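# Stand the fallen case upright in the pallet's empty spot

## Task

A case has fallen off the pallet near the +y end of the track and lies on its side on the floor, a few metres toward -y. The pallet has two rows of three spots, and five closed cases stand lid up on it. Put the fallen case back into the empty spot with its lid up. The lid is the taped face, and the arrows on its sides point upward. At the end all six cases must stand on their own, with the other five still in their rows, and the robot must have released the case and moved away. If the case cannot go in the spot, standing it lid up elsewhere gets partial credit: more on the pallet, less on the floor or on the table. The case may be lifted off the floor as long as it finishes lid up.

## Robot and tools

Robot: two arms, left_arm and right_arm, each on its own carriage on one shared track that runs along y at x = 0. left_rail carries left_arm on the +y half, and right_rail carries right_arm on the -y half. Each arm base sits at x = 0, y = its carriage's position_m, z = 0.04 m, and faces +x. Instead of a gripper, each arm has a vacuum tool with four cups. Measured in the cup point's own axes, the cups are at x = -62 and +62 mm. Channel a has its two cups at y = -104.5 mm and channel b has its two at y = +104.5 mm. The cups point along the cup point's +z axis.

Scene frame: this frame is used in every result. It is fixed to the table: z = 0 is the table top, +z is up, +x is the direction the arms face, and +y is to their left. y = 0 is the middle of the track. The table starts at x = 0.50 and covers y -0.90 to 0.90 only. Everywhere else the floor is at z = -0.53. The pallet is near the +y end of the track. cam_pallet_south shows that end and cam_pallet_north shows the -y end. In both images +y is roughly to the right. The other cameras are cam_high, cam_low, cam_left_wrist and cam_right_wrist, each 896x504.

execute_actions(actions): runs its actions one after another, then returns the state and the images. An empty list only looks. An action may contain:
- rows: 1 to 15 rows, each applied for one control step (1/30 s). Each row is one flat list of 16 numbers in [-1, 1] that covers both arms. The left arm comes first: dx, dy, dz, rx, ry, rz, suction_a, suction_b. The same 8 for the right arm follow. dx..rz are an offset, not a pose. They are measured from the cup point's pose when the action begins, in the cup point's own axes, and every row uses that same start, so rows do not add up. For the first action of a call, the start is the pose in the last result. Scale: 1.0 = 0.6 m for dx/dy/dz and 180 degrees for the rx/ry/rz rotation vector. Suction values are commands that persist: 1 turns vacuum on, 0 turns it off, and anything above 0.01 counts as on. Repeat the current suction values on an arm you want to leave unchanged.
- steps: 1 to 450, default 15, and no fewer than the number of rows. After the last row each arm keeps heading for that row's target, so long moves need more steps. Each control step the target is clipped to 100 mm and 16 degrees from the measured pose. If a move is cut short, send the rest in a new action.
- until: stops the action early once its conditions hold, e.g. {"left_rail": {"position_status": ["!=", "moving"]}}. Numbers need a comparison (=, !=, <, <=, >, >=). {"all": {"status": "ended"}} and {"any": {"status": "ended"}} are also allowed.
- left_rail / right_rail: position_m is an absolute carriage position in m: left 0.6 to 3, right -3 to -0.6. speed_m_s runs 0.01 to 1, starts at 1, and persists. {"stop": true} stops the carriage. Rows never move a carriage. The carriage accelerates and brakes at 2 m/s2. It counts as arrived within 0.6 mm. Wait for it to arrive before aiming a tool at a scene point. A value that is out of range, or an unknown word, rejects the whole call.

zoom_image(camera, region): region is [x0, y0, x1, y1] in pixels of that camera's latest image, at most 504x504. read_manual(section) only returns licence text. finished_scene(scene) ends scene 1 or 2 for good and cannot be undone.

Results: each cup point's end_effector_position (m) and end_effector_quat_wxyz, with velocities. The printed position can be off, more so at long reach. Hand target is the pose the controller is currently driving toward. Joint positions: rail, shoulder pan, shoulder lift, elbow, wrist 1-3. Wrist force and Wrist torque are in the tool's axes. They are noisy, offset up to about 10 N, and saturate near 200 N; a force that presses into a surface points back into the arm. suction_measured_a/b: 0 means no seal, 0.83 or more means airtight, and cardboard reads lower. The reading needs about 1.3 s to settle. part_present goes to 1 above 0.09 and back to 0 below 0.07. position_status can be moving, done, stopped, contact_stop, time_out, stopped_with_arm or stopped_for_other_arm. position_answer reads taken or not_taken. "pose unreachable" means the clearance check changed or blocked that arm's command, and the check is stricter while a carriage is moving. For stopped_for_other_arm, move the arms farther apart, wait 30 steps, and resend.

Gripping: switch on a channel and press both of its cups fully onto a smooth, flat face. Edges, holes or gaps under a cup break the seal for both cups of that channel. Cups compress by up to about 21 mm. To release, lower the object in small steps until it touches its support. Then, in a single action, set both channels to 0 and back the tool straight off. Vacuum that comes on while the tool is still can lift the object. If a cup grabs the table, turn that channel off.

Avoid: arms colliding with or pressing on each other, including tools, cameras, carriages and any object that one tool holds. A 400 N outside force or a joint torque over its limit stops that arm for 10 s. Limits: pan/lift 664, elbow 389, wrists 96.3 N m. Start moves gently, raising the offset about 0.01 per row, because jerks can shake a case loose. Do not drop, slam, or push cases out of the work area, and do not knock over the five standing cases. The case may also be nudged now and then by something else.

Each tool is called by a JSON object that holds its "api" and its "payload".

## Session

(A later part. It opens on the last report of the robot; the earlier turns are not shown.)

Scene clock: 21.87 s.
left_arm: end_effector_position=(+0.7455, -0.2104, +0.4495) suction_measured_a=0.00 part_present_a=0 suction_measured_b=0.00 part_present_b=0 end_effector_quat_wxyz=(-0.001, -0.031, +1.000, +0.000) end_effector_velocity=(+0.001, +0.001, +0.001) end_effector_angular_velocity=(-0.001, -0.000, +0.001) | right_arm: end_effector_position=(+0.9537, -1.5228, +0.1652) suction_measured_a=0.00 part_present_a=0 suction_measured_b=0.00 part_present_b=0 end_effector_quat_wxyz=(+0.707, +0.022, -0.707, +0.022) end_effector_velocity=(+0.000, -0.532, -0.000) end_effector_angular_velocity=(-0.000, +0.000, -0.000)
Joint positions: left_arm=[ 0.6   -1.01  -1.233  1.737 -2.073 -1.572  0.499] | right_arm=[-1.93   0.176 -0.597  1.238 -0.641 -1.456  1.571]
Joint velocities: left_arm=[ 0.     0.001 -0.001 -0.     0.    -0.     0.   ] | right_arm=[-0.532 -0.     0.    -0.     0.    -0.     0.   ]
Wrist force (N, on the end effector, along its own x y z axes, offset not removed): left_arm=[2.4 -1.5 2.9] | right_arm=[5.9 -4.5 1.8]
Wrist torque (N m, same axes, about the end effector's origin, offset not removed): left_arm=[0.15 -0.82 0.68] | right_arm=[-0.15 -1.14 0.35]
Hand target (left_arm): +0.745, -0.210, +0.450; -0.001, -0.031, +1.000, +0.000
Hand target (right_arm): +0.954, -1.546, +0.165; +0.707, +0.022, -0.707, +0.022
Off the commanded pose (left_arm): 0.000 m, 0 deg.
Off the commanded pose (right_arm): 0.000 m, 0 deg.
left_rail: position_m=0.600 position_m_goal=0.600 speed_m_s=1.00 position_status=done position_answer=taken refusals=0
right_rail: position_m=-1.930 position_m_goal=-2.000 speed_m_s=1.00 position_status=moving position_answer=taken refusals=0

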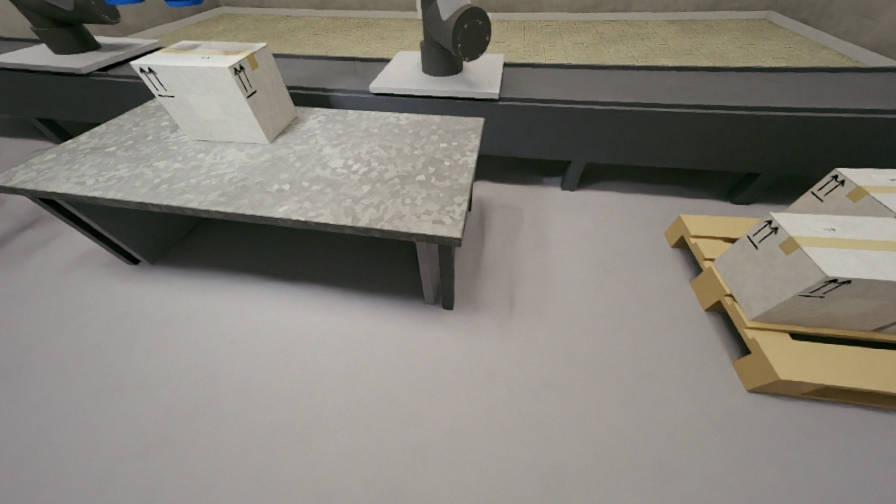

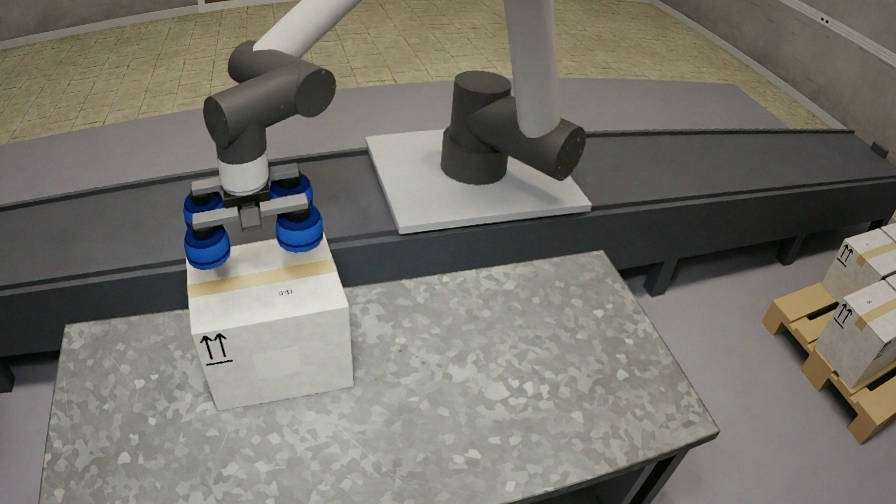

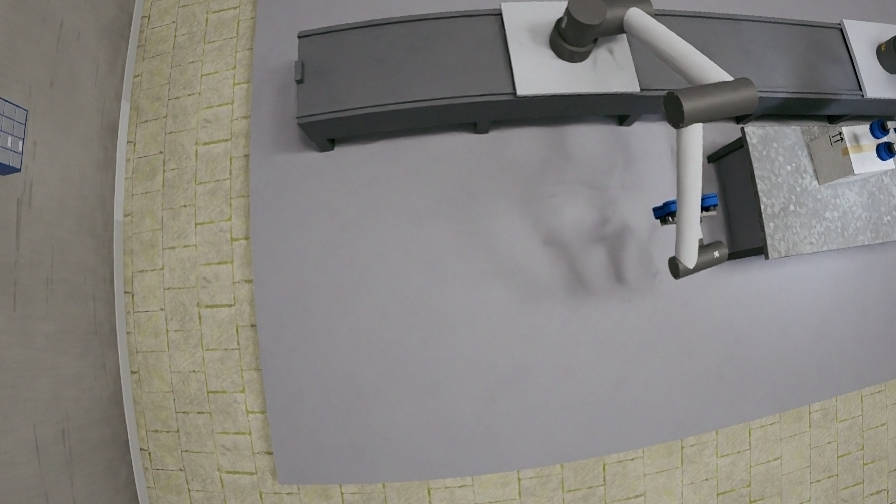

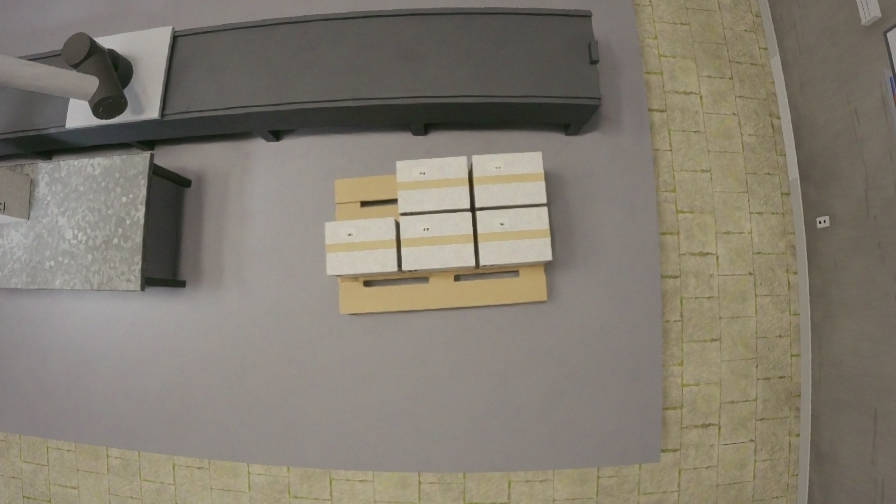

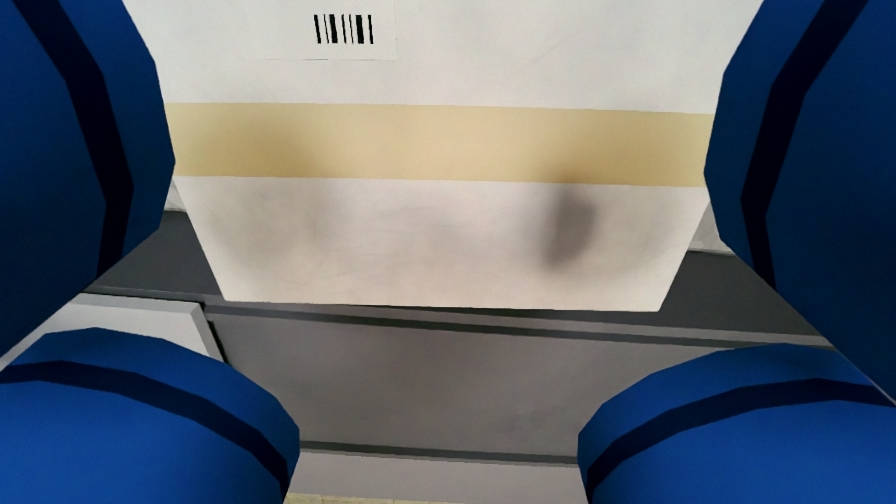

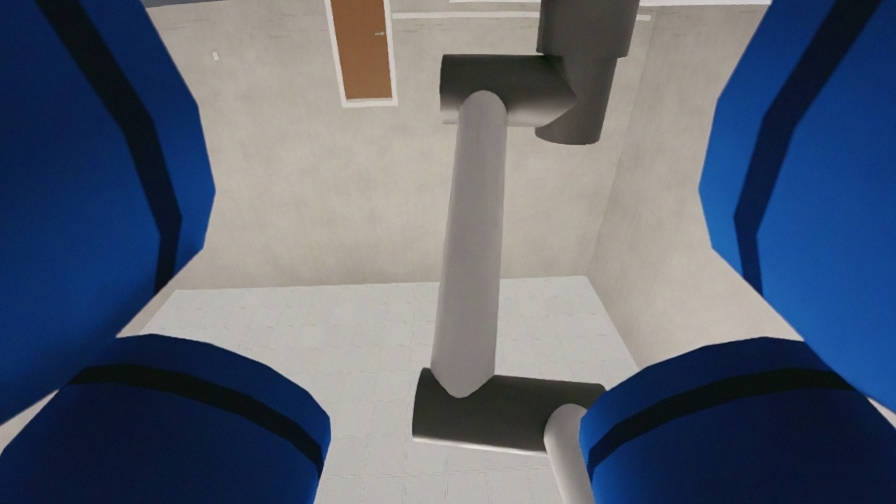

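{"api": "execute_actions", "payload": {"actions": [{"rows":[[0.002,0.001,0.01,0,0,0,0,0,0,0,0,0,0,0,0,0],[0.006,0.002,0.03,0,0,0,0,0,0,0,0,0,0,0,0,0],[0.011,0.003,0.057,0,0,0,0,0,0,0,0,0,0,0,0,0],[0.016,0.005,0.09,0,0,0,0,0,0,0,0,0,0,0,0,0],[0.02,0.006,0.123,0,0,0,0,0,0,0,0,0,0,0,0,0],[0.02,0.006,0.156,0,0,0,0,0,0,0,0,0,0,0,0,0],[0.02,0.006,0.188,0,0,0,0,0,0,0,0,0,0,0,0,0],[0.02,0.006,0.216,0,0,0,0,0,0,0,0,0,0,0,0,0],[0.02,0.006,0.24,0,0,0,0,0,0,0,0,0,0,0,0,0],[0.02,0.006,0.26,0,0,0,0,0,0,0,0,0,0,0,0,0],[0.02,0.006,0.275,0,0,0,0,0,0,0,0,0,0,0,0,0],[0.02,0.006,0.285,0,0,0,0,0,0,0,0,0,0,0,0,0],[0.02,0.006,0.291,0,0,0,1,1,0,0,0,0,0,0,0,0]],"steps":18}]}}

Scene clock: 23.03 s.
left_arm: end_effector_position=(+0.7323, -0.2058, +0.2897) suction_measured_a=0.23 part_present_a=1 suction_measured_b=0.21 part_present_b=1 end_effector_quat_wxyz=(-0.002, -0.031, +1.000, +0.002) end_effector_velocity=(+0.007, -0.014, -0.107) end_effector_angular_velocity=(-0.027, -0.016, +0.000) | right_arm: end_effector_position=(+0.9537, -1.5925, +0.1652) suction_measured_a=0.00 part_present_a=0 suction_measured_b=0.00 part_present_b=0 end_effector_quat_wxyz=(+0.707, +0.022, -0.707, +0.022) end_effector_velocity=(+0.000, -0.000, +0.000) end_effector_angular_velocity=(+0.000, -0.000, -0.000)
Joint positions: left_arm=[ 0.6   -1.018 -1.136  1.853 -2.284 -1.573  0.491] | right_arm=[-2.     0.176 -0.597  1.238 -0.641 -1.456  1.571]
Joint velocities: left_arm=[ 0.    -0.001  0.094  0.047 -0.173 -0.    -0.002] | right_arm=[ 0. -0. -0.  0. -0.  0. -0.]
Wrist force (N, on the end effector, along its own x y z axes, offset not removed): left_arm=[2.2 4.3 -25.9] | right_arm=[0.3 -2.5 0.8]
Wrist torque (N m, same axes, about the end effector's origin, offset not removed): left_arm=[0.74 -0.82 0.64] | right_arm=[-0.11 -0.43 0.35]
Hand target (left_arm): +0.733, -0.207, +0.275; -0.001, -0.031, +1.000, +0.000
Hand target (right_arm): +0.954, -1.592, +0.165; +0.707, +0.022, -0.707, +0.022
Off the commanded pose (left_arm): 0.015 m, 0 deg.
Off the commanded pose (right_arm): 0.000 m, 0 deg.
left_rail: position_m=0.600 position_m_goal=0.600 speed_m_s=1.00 position_status=done position_answer=taken refusals=0
right_rail: position_m=-2.000 position_m_goal=-2.000 speed_m_s=1.00 position_status=done position_answer=taken refusals=0

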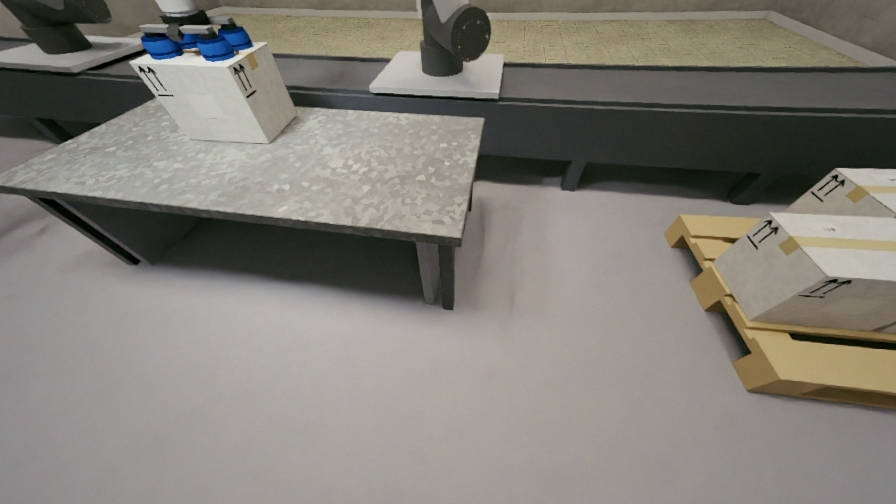

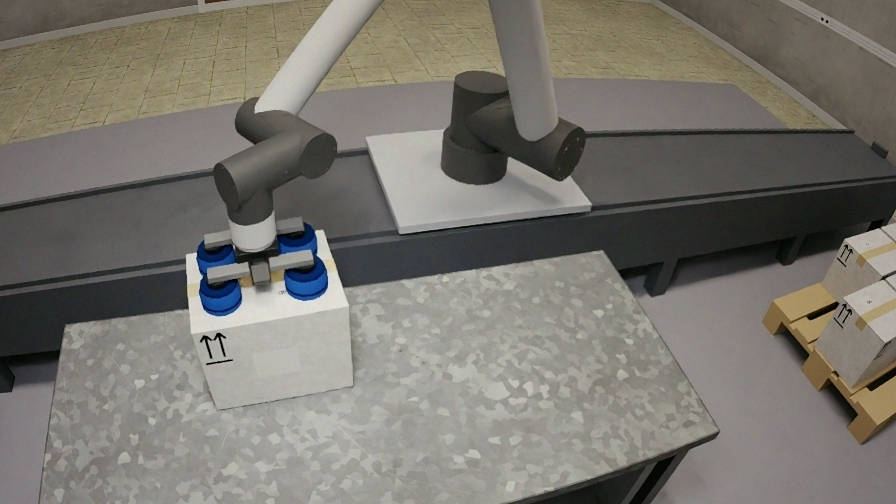

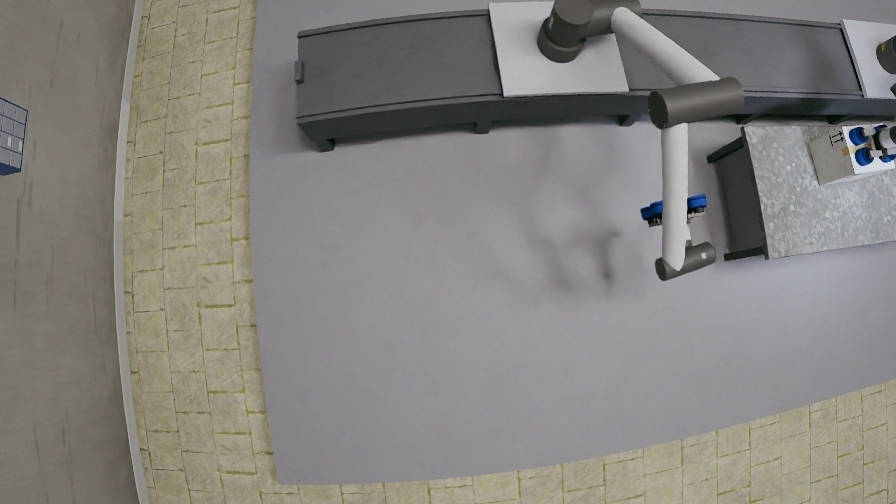

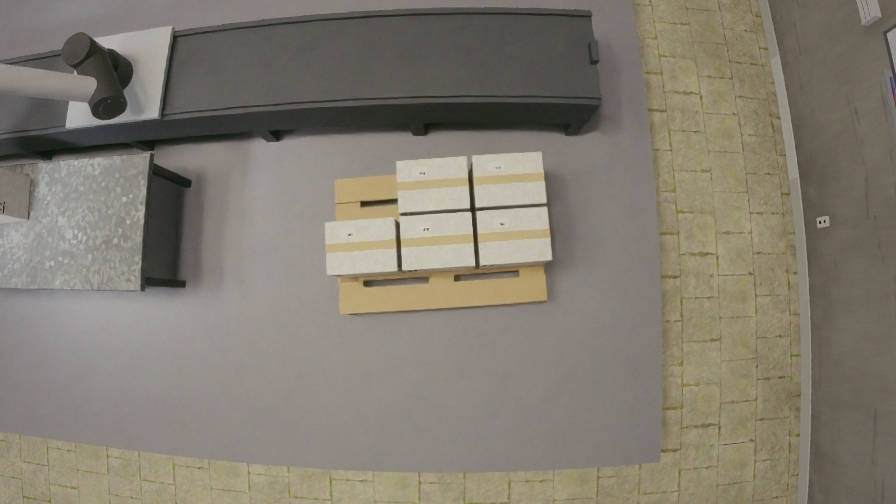

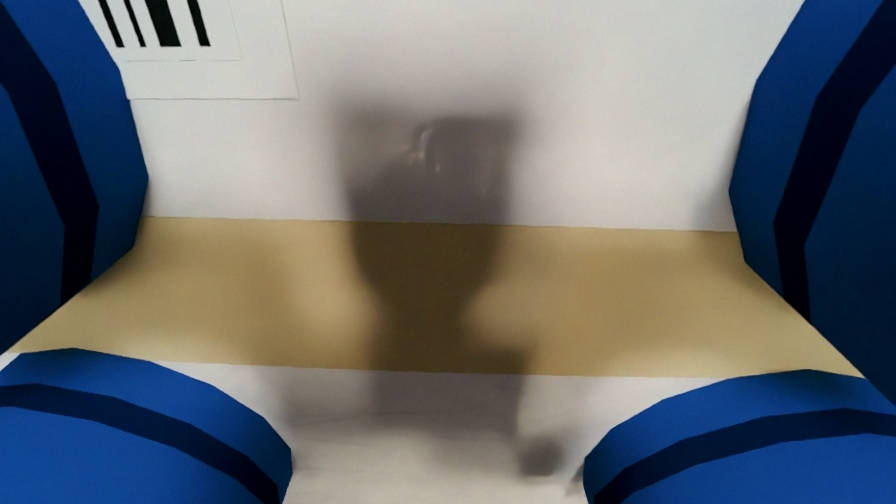

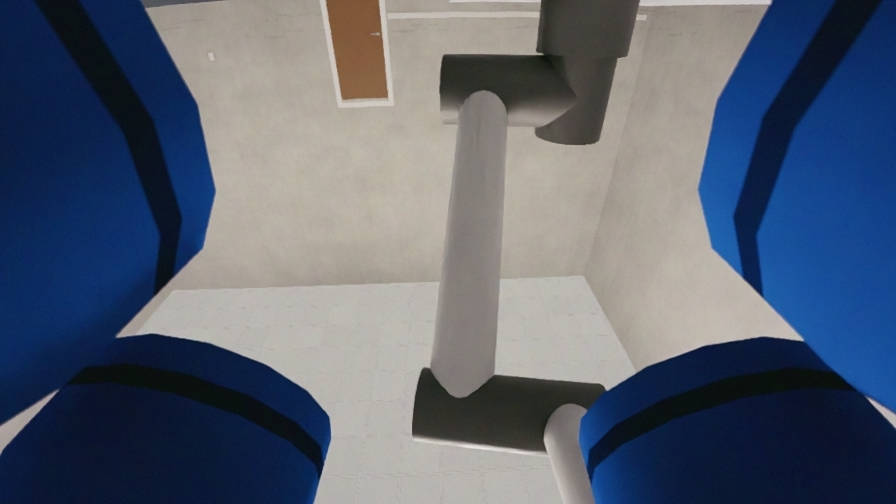

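{"api": "execute_actions", "payload": {"actions": []}}

Scene clock: 23.27 s.
left_arm: end_effector_position=(+0.7329, -0.2071, +0.2779) suction_measured_a=0.83 part_present_a=1 suction_measured_b=0.81 part_present_b=1 end_effector_quat_wxyz=(-0.001, -0.031, +1.000, +0.000) end_effector_velocity=(+0.000, -0.001, -0.019) end_effector_angular_velocity=(-0.001, -0.001, +0.000) | right_arm: end_effector_position=(+0.9538, -1.5925, +0.1652) suction_measured_a=0.00 part_present_a=0 suction_measured_b=0.00 part_present_b=0 end_effector_quat_wxyz=(+0.707, +0.022, -0.707, +0.022) end_effector_velocity=(+0.000, -0.000, +0.000) end_effector_angular_velocity=(+0.000, -0.000, -0.000)
Joint positions: left_arm=[ 0.6   -1.018 -1.125  1.859 -2.302 -1.573  0.491] | right_arm=[-2.     0.176 -0.597  1.238 -0.641 -1.456  1.571]
Joint velocities: left_arm=[ 0.     0.     0.016  0.009 -0.026  0.    -0.   ] | right_arm=[ 0. -0. -0.  0. -0.  0. -0.]
Wrist force (N, on the end effector, along its own x y z axes, offset not removed): left_arm=[4.8 -1.8 -48.2] | right_arm=[4.5 1.5 0.6]
Wrist torque (N m, same axes, about the end effector's origin, offset not removed): left_arm=[1.75 0.05 0.60] | right_arm=[0.40 -0.98 0.35]
Hand target (left_arm): +0.733, -0.207, +0.275; -0.001, -0.031, +1.000, +0.000
Hand target (right_arm): +0.954, -1.592, +0.165; +0.707, +0.022, -0.707, +0.022
Off the commanded pose (left_arm): 0.003 m, 0 deg.
Off the commanded pose (right_arm): 0.000 m, 0 deg.
left_rail: position_m=0.600 position_m_goal=0.600 speed_m_s=1.00 position_status=done position_answer=taken refusals=0
right_rail: position_m=-2.000 position_m_goal=-2.000 speed_m_s=1.00 position_status=done position_answer=taken refusals=0

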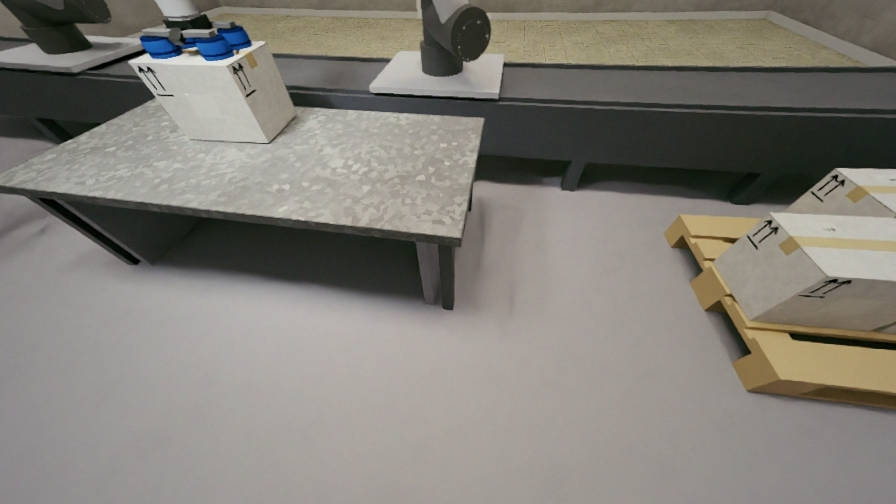

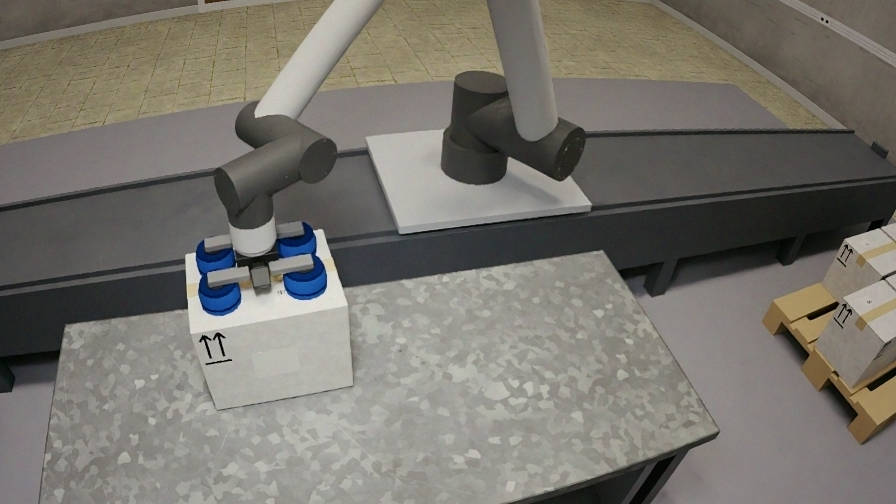

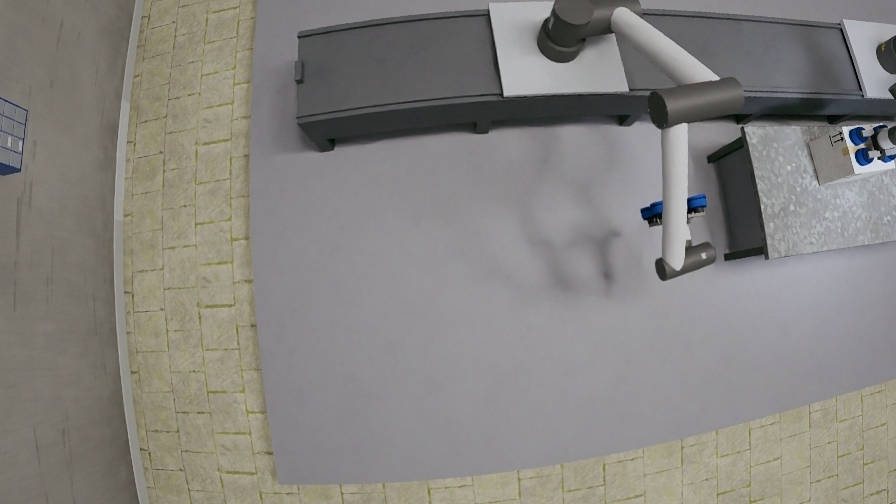

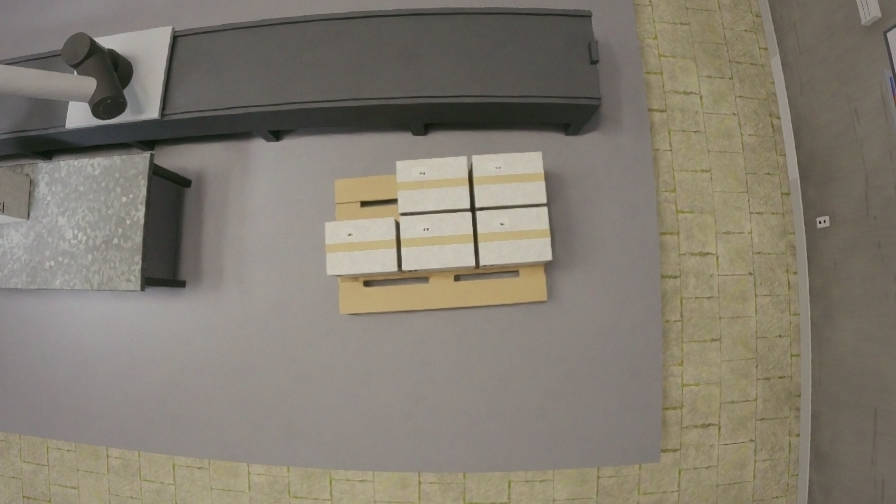

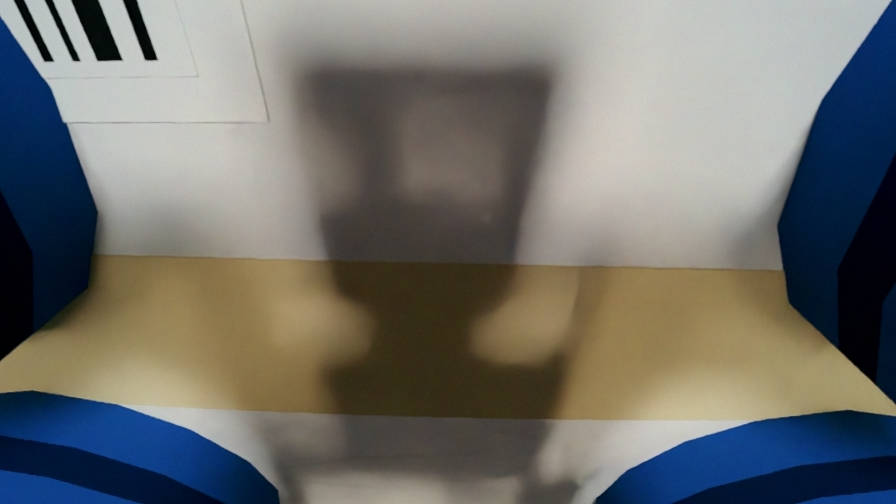

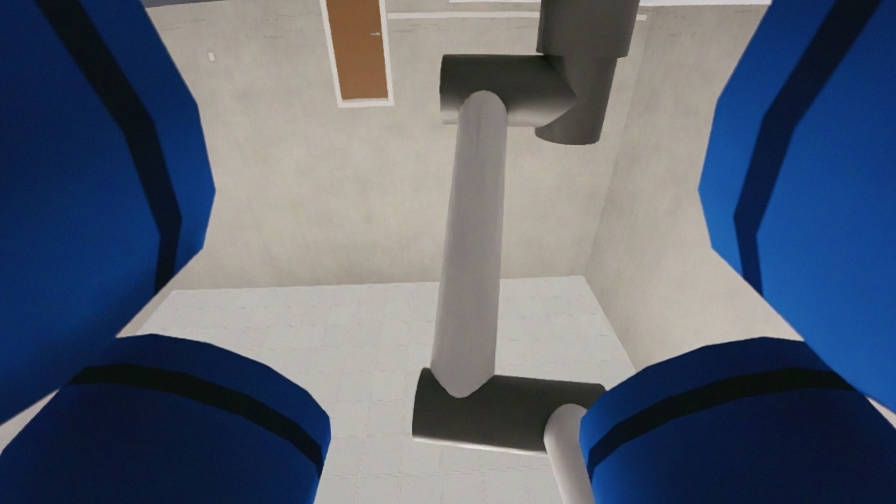

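{"api": "execute_actions", "payload": {"actions": [{"rows":[[0,0,-0.002,0,0,0,1,1,0,0,0,0,0,0,0,0],[0.001,0,-0.012,0,0,0,1,1,0,0,0,0,0,0,0,0],[0.003,0,-0.024,0,0,0,1,1,0,0,0,0,0,0,0,0],[0.005,0,-0.036,0,0,0,1,1,0,0,0,0,0,0,0,0],[0.007,0,-0.045,0,0,0,1,1,0,0,0,0,0,0,0,0],[0.008,0,-0.05,0,0,0,1,1,0,0,0,0,0,0,0,0]],"steps":6},{"left_rail":{"position_m":2.935},"steps":2}]}}

Scene clock: 23.90 s.
left_arm: end_effector_position=(+0.7303, -0.2063, +0.2953) suction_measured_a=0.98 part_present_a=1 suction_measured_b=0.98 part_present_b=1 end_effector_quat_wxyz=(-0.001, -0.031, +1.000, +0.000) end_effector_velocity=(-0.016, +0.052, +0.099) end_effector_angular_velocity=(-0.008, -0.005, -0.003) | right_arm: end_effector_position=(+0.9538, -1.5925, +0.1652) suction_measured_a=0.00 part_present_a=0 suction_measured_b=0.00 part_present_b=0 end_effector_quat_wxyz=(+0.707, +0.022, -0.707, +0.022) end_effector_velocity=(-0.000, +0.000, +0.000) end_effector_angular_velocity=(+0.000, -0.000, +0.000)
Joint positions: left_arm=[ 0.601 -1.021 -1.141  1.853 -2.281 -1.573  0.489] | right_arm=[-2.     0.176 -0.597  1.238 -0.641 -1.456  1.571]
Joint velocities: left_arm=[ 0.058 -0.016 -0.085 -0.037  0.112  0.    -0.013] | right_arm=[ 0.  0. -0.  0.  0. -0. -0.]
Wrist force (N, on the end effector, along its own x y z axes, offset not removed): left_arm=[4.1 -19.5 -59.4] | right_arm=[3.8 0.4 0.1]
Wrist torque (N m, same axes, about the end effector's origin, offset not removed): left_arm=[1.79 0.01 0.74] | right_arm=[0.43 -0.86 0.30]
Hand target (left_arm): +0.728, -0.201, +0.308; -0.001, -0.031, +1.000, +0.000
Hand target (right_arm): +0.954, -1.592, +0.165; +0.707, +0.022, -0.707, +0.022
Off the commanded pose (left_arm): 0.013 m, 0 deg.
Off the commanded pose (right_arm): 0.000 m, 0 deg.
left_rail: position_m=0.601 position_m_goal=2.935 speed_m_s=1.00 position_status=moving position_answer=taken refusals=0
right_rail: position_m=-2.000 position_m_goal=-2.000 speed_m_s=1.00 position_status=done position_answer=taken refusals=0

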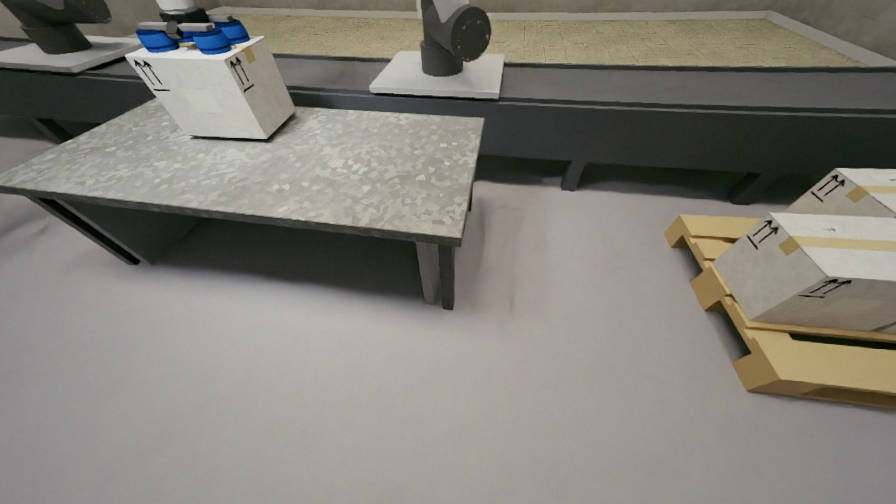

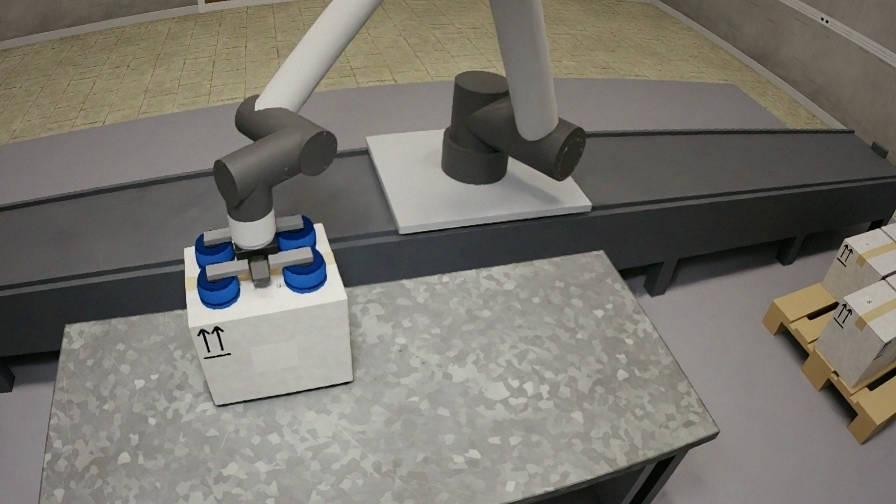

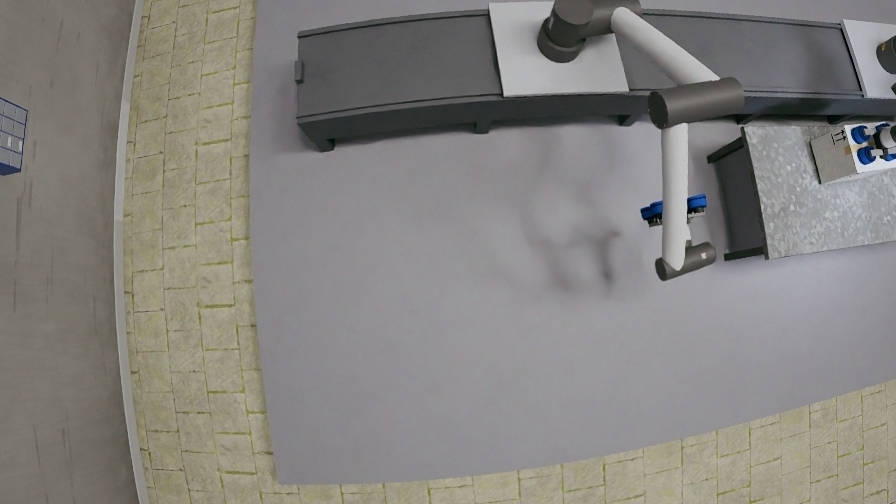

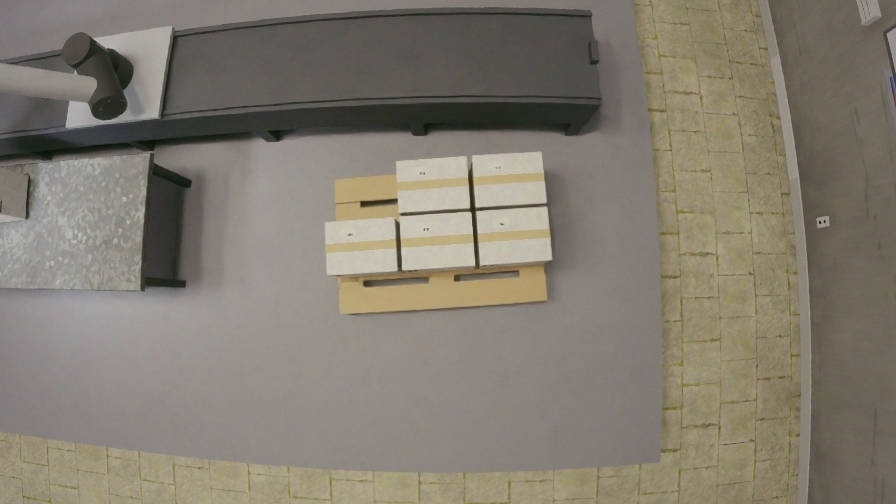

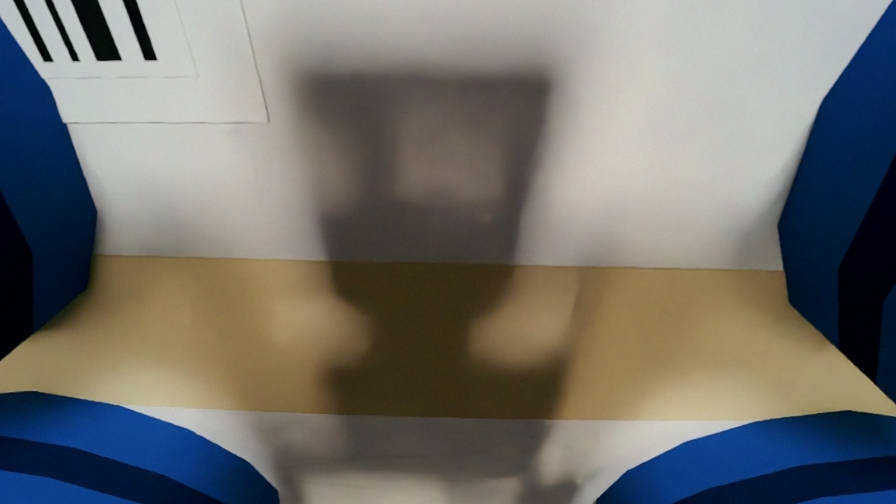

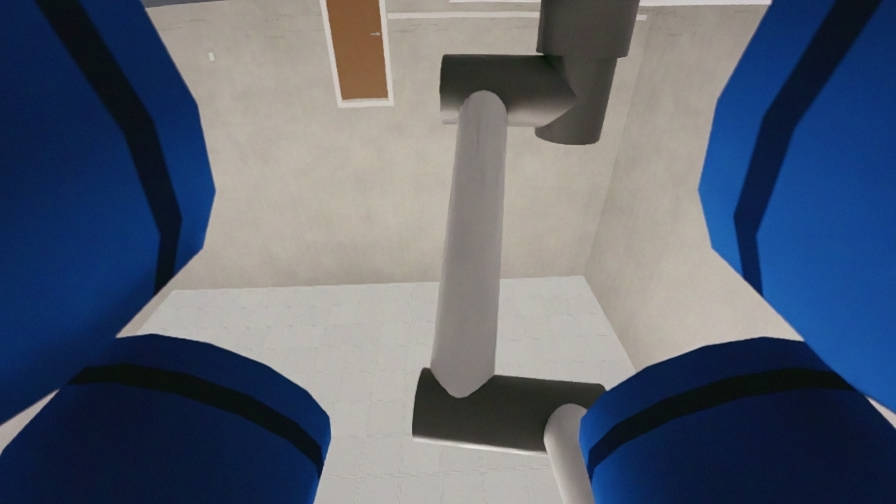

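{"api": "execute_actions", "payload": {"actions": []}}

Scene clock: 24.77 s.
left_arm: end_effector_position=(+0.7281, +0.4452, +0.3078) suction_measured_a=0.98 part_present_a=1 suction_measured_b=0.98 part_present_b=1 end_effector_quat_wxyz=(-0.001, -0.031, +1.000, +0.000) end_effector_velocity=(+0.000, +1.000, +0.000) end_effector_angular_velocity=(-0.000, -0.000, +0.000) | right_arm: end_effector_position=(+0.9538, -1.5925, +0.1652) suction_measured_a=0.00 part_present_a=0 suction_measured_b=0.00 part_present_b=0 end_effector_quat_wxyz=(+0.707, +0.022, -0.707, +0.022) end_effector_velocity=(+0.000, +0.000, +0.000) end_effector_angular_velocity=(+0.000, -0.000, -0.000)
Joint positions: left_arm=[ 1.252 -1.022 -1.152  1.848 -2.266 -1.573  0.487] | right_arm=[-2.     0.176 -0.597  1.238 -0.641 -1.456  1.571]
Joint velocities: left_arm=[ 1.  0. -0. -0. -0.  0. -0.] | right_arm=[ 0.  0. -0.  0. -0.  0. -0.]
Wrist force (N, on the end effector, along its own x y z axes, offset not removed): left_arm=[2.1 -0.9 -53.9] | right_arm=[2.3 -1.5 -2.5]
Wrist torque (N m, same axes, about the end effector's origin, offset not removed): left_arm=[1.66 -0.06 0.61] | right_arm=[-0.04 -0.83 0.26]
Hand target (left_arm): +0.728, +0.493, +0.308; -0.001, -0.031, +1.000, +0.000
Hand target (right_arm): +0.954, -1.592, +0.165; +0.707, +0.022, -0.707, +0.022
Off the commanded pose (left_arm): 0.000 m, 0 deg.
Off the commanded pose (right_arm): 0.000 m, 0 deg.
left_rail: position_m=1.252 position_m_goal=2.935 speed_m_s=1.00 position_status=moving position_answer=taken refusals=0
right_rail: position_m=-2.000 position_m_goal=-2.000 speed_m_s=1.00 position_status=done position_answer=taken refusals=0

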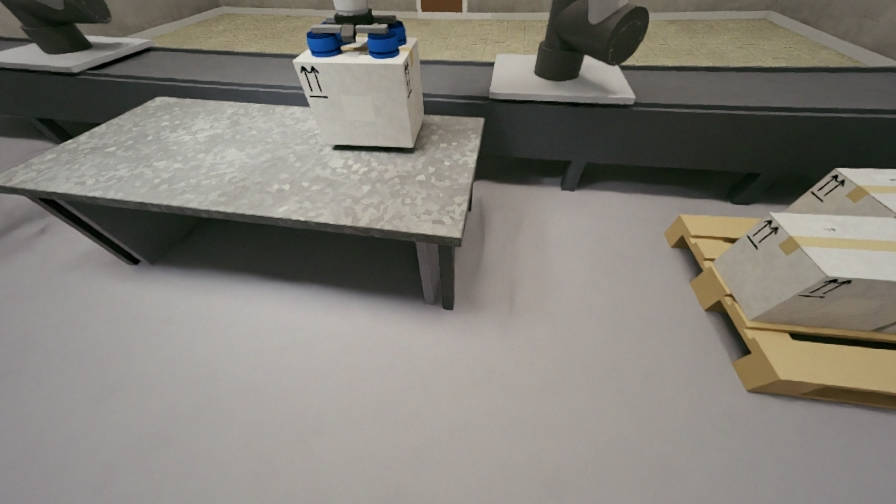

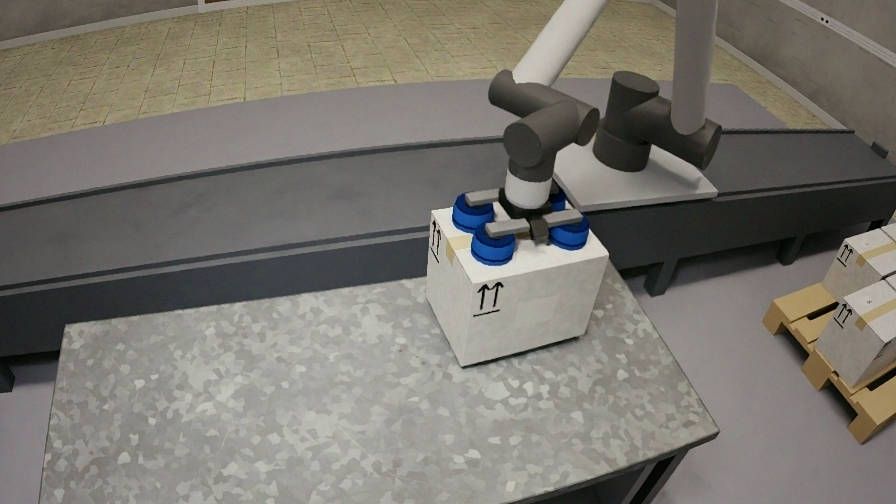

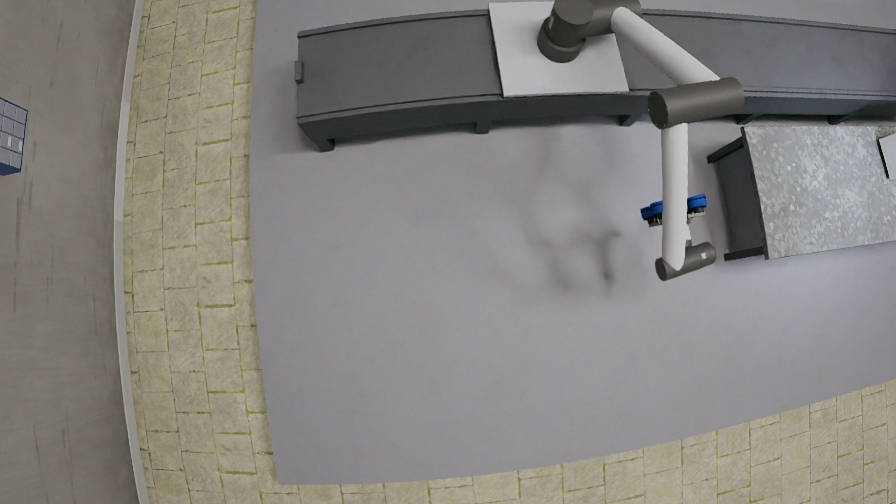

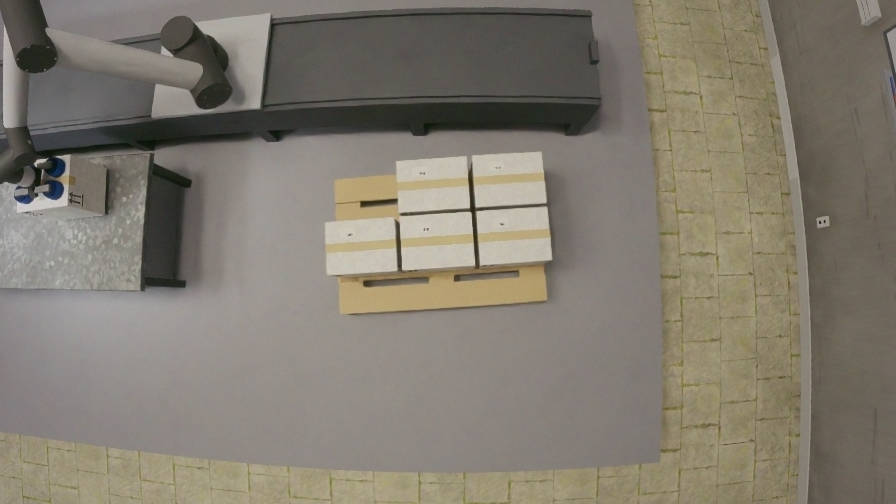

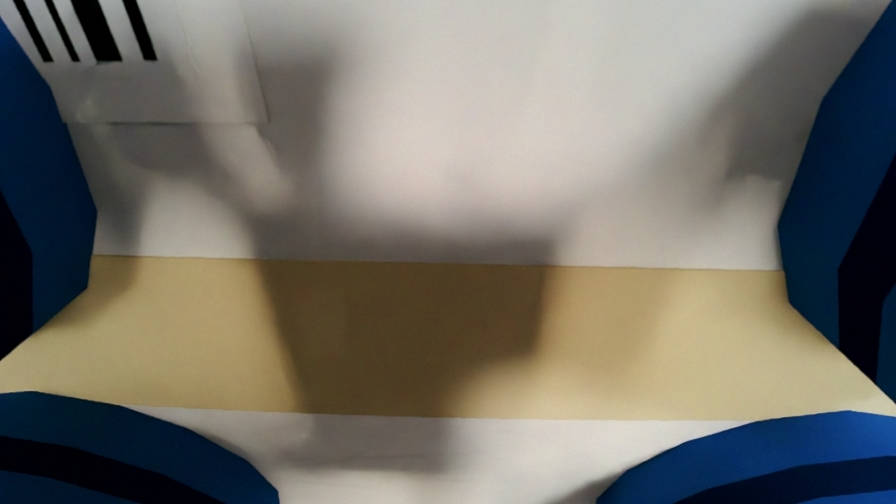

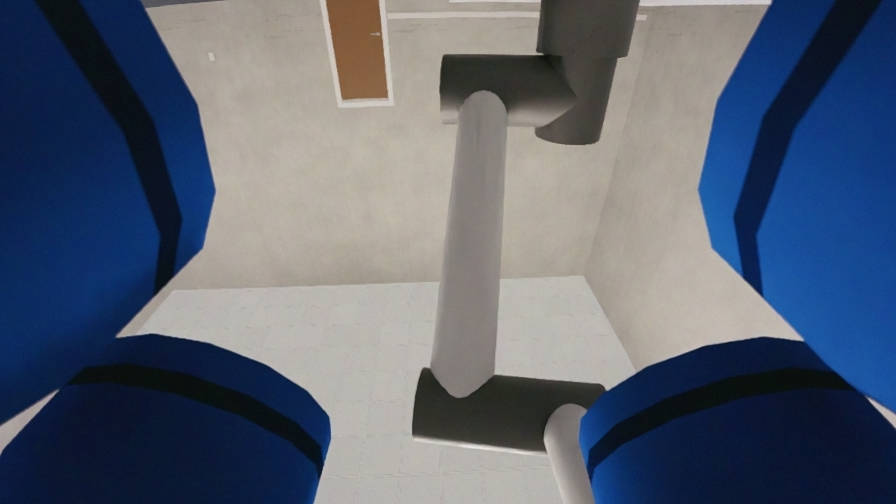

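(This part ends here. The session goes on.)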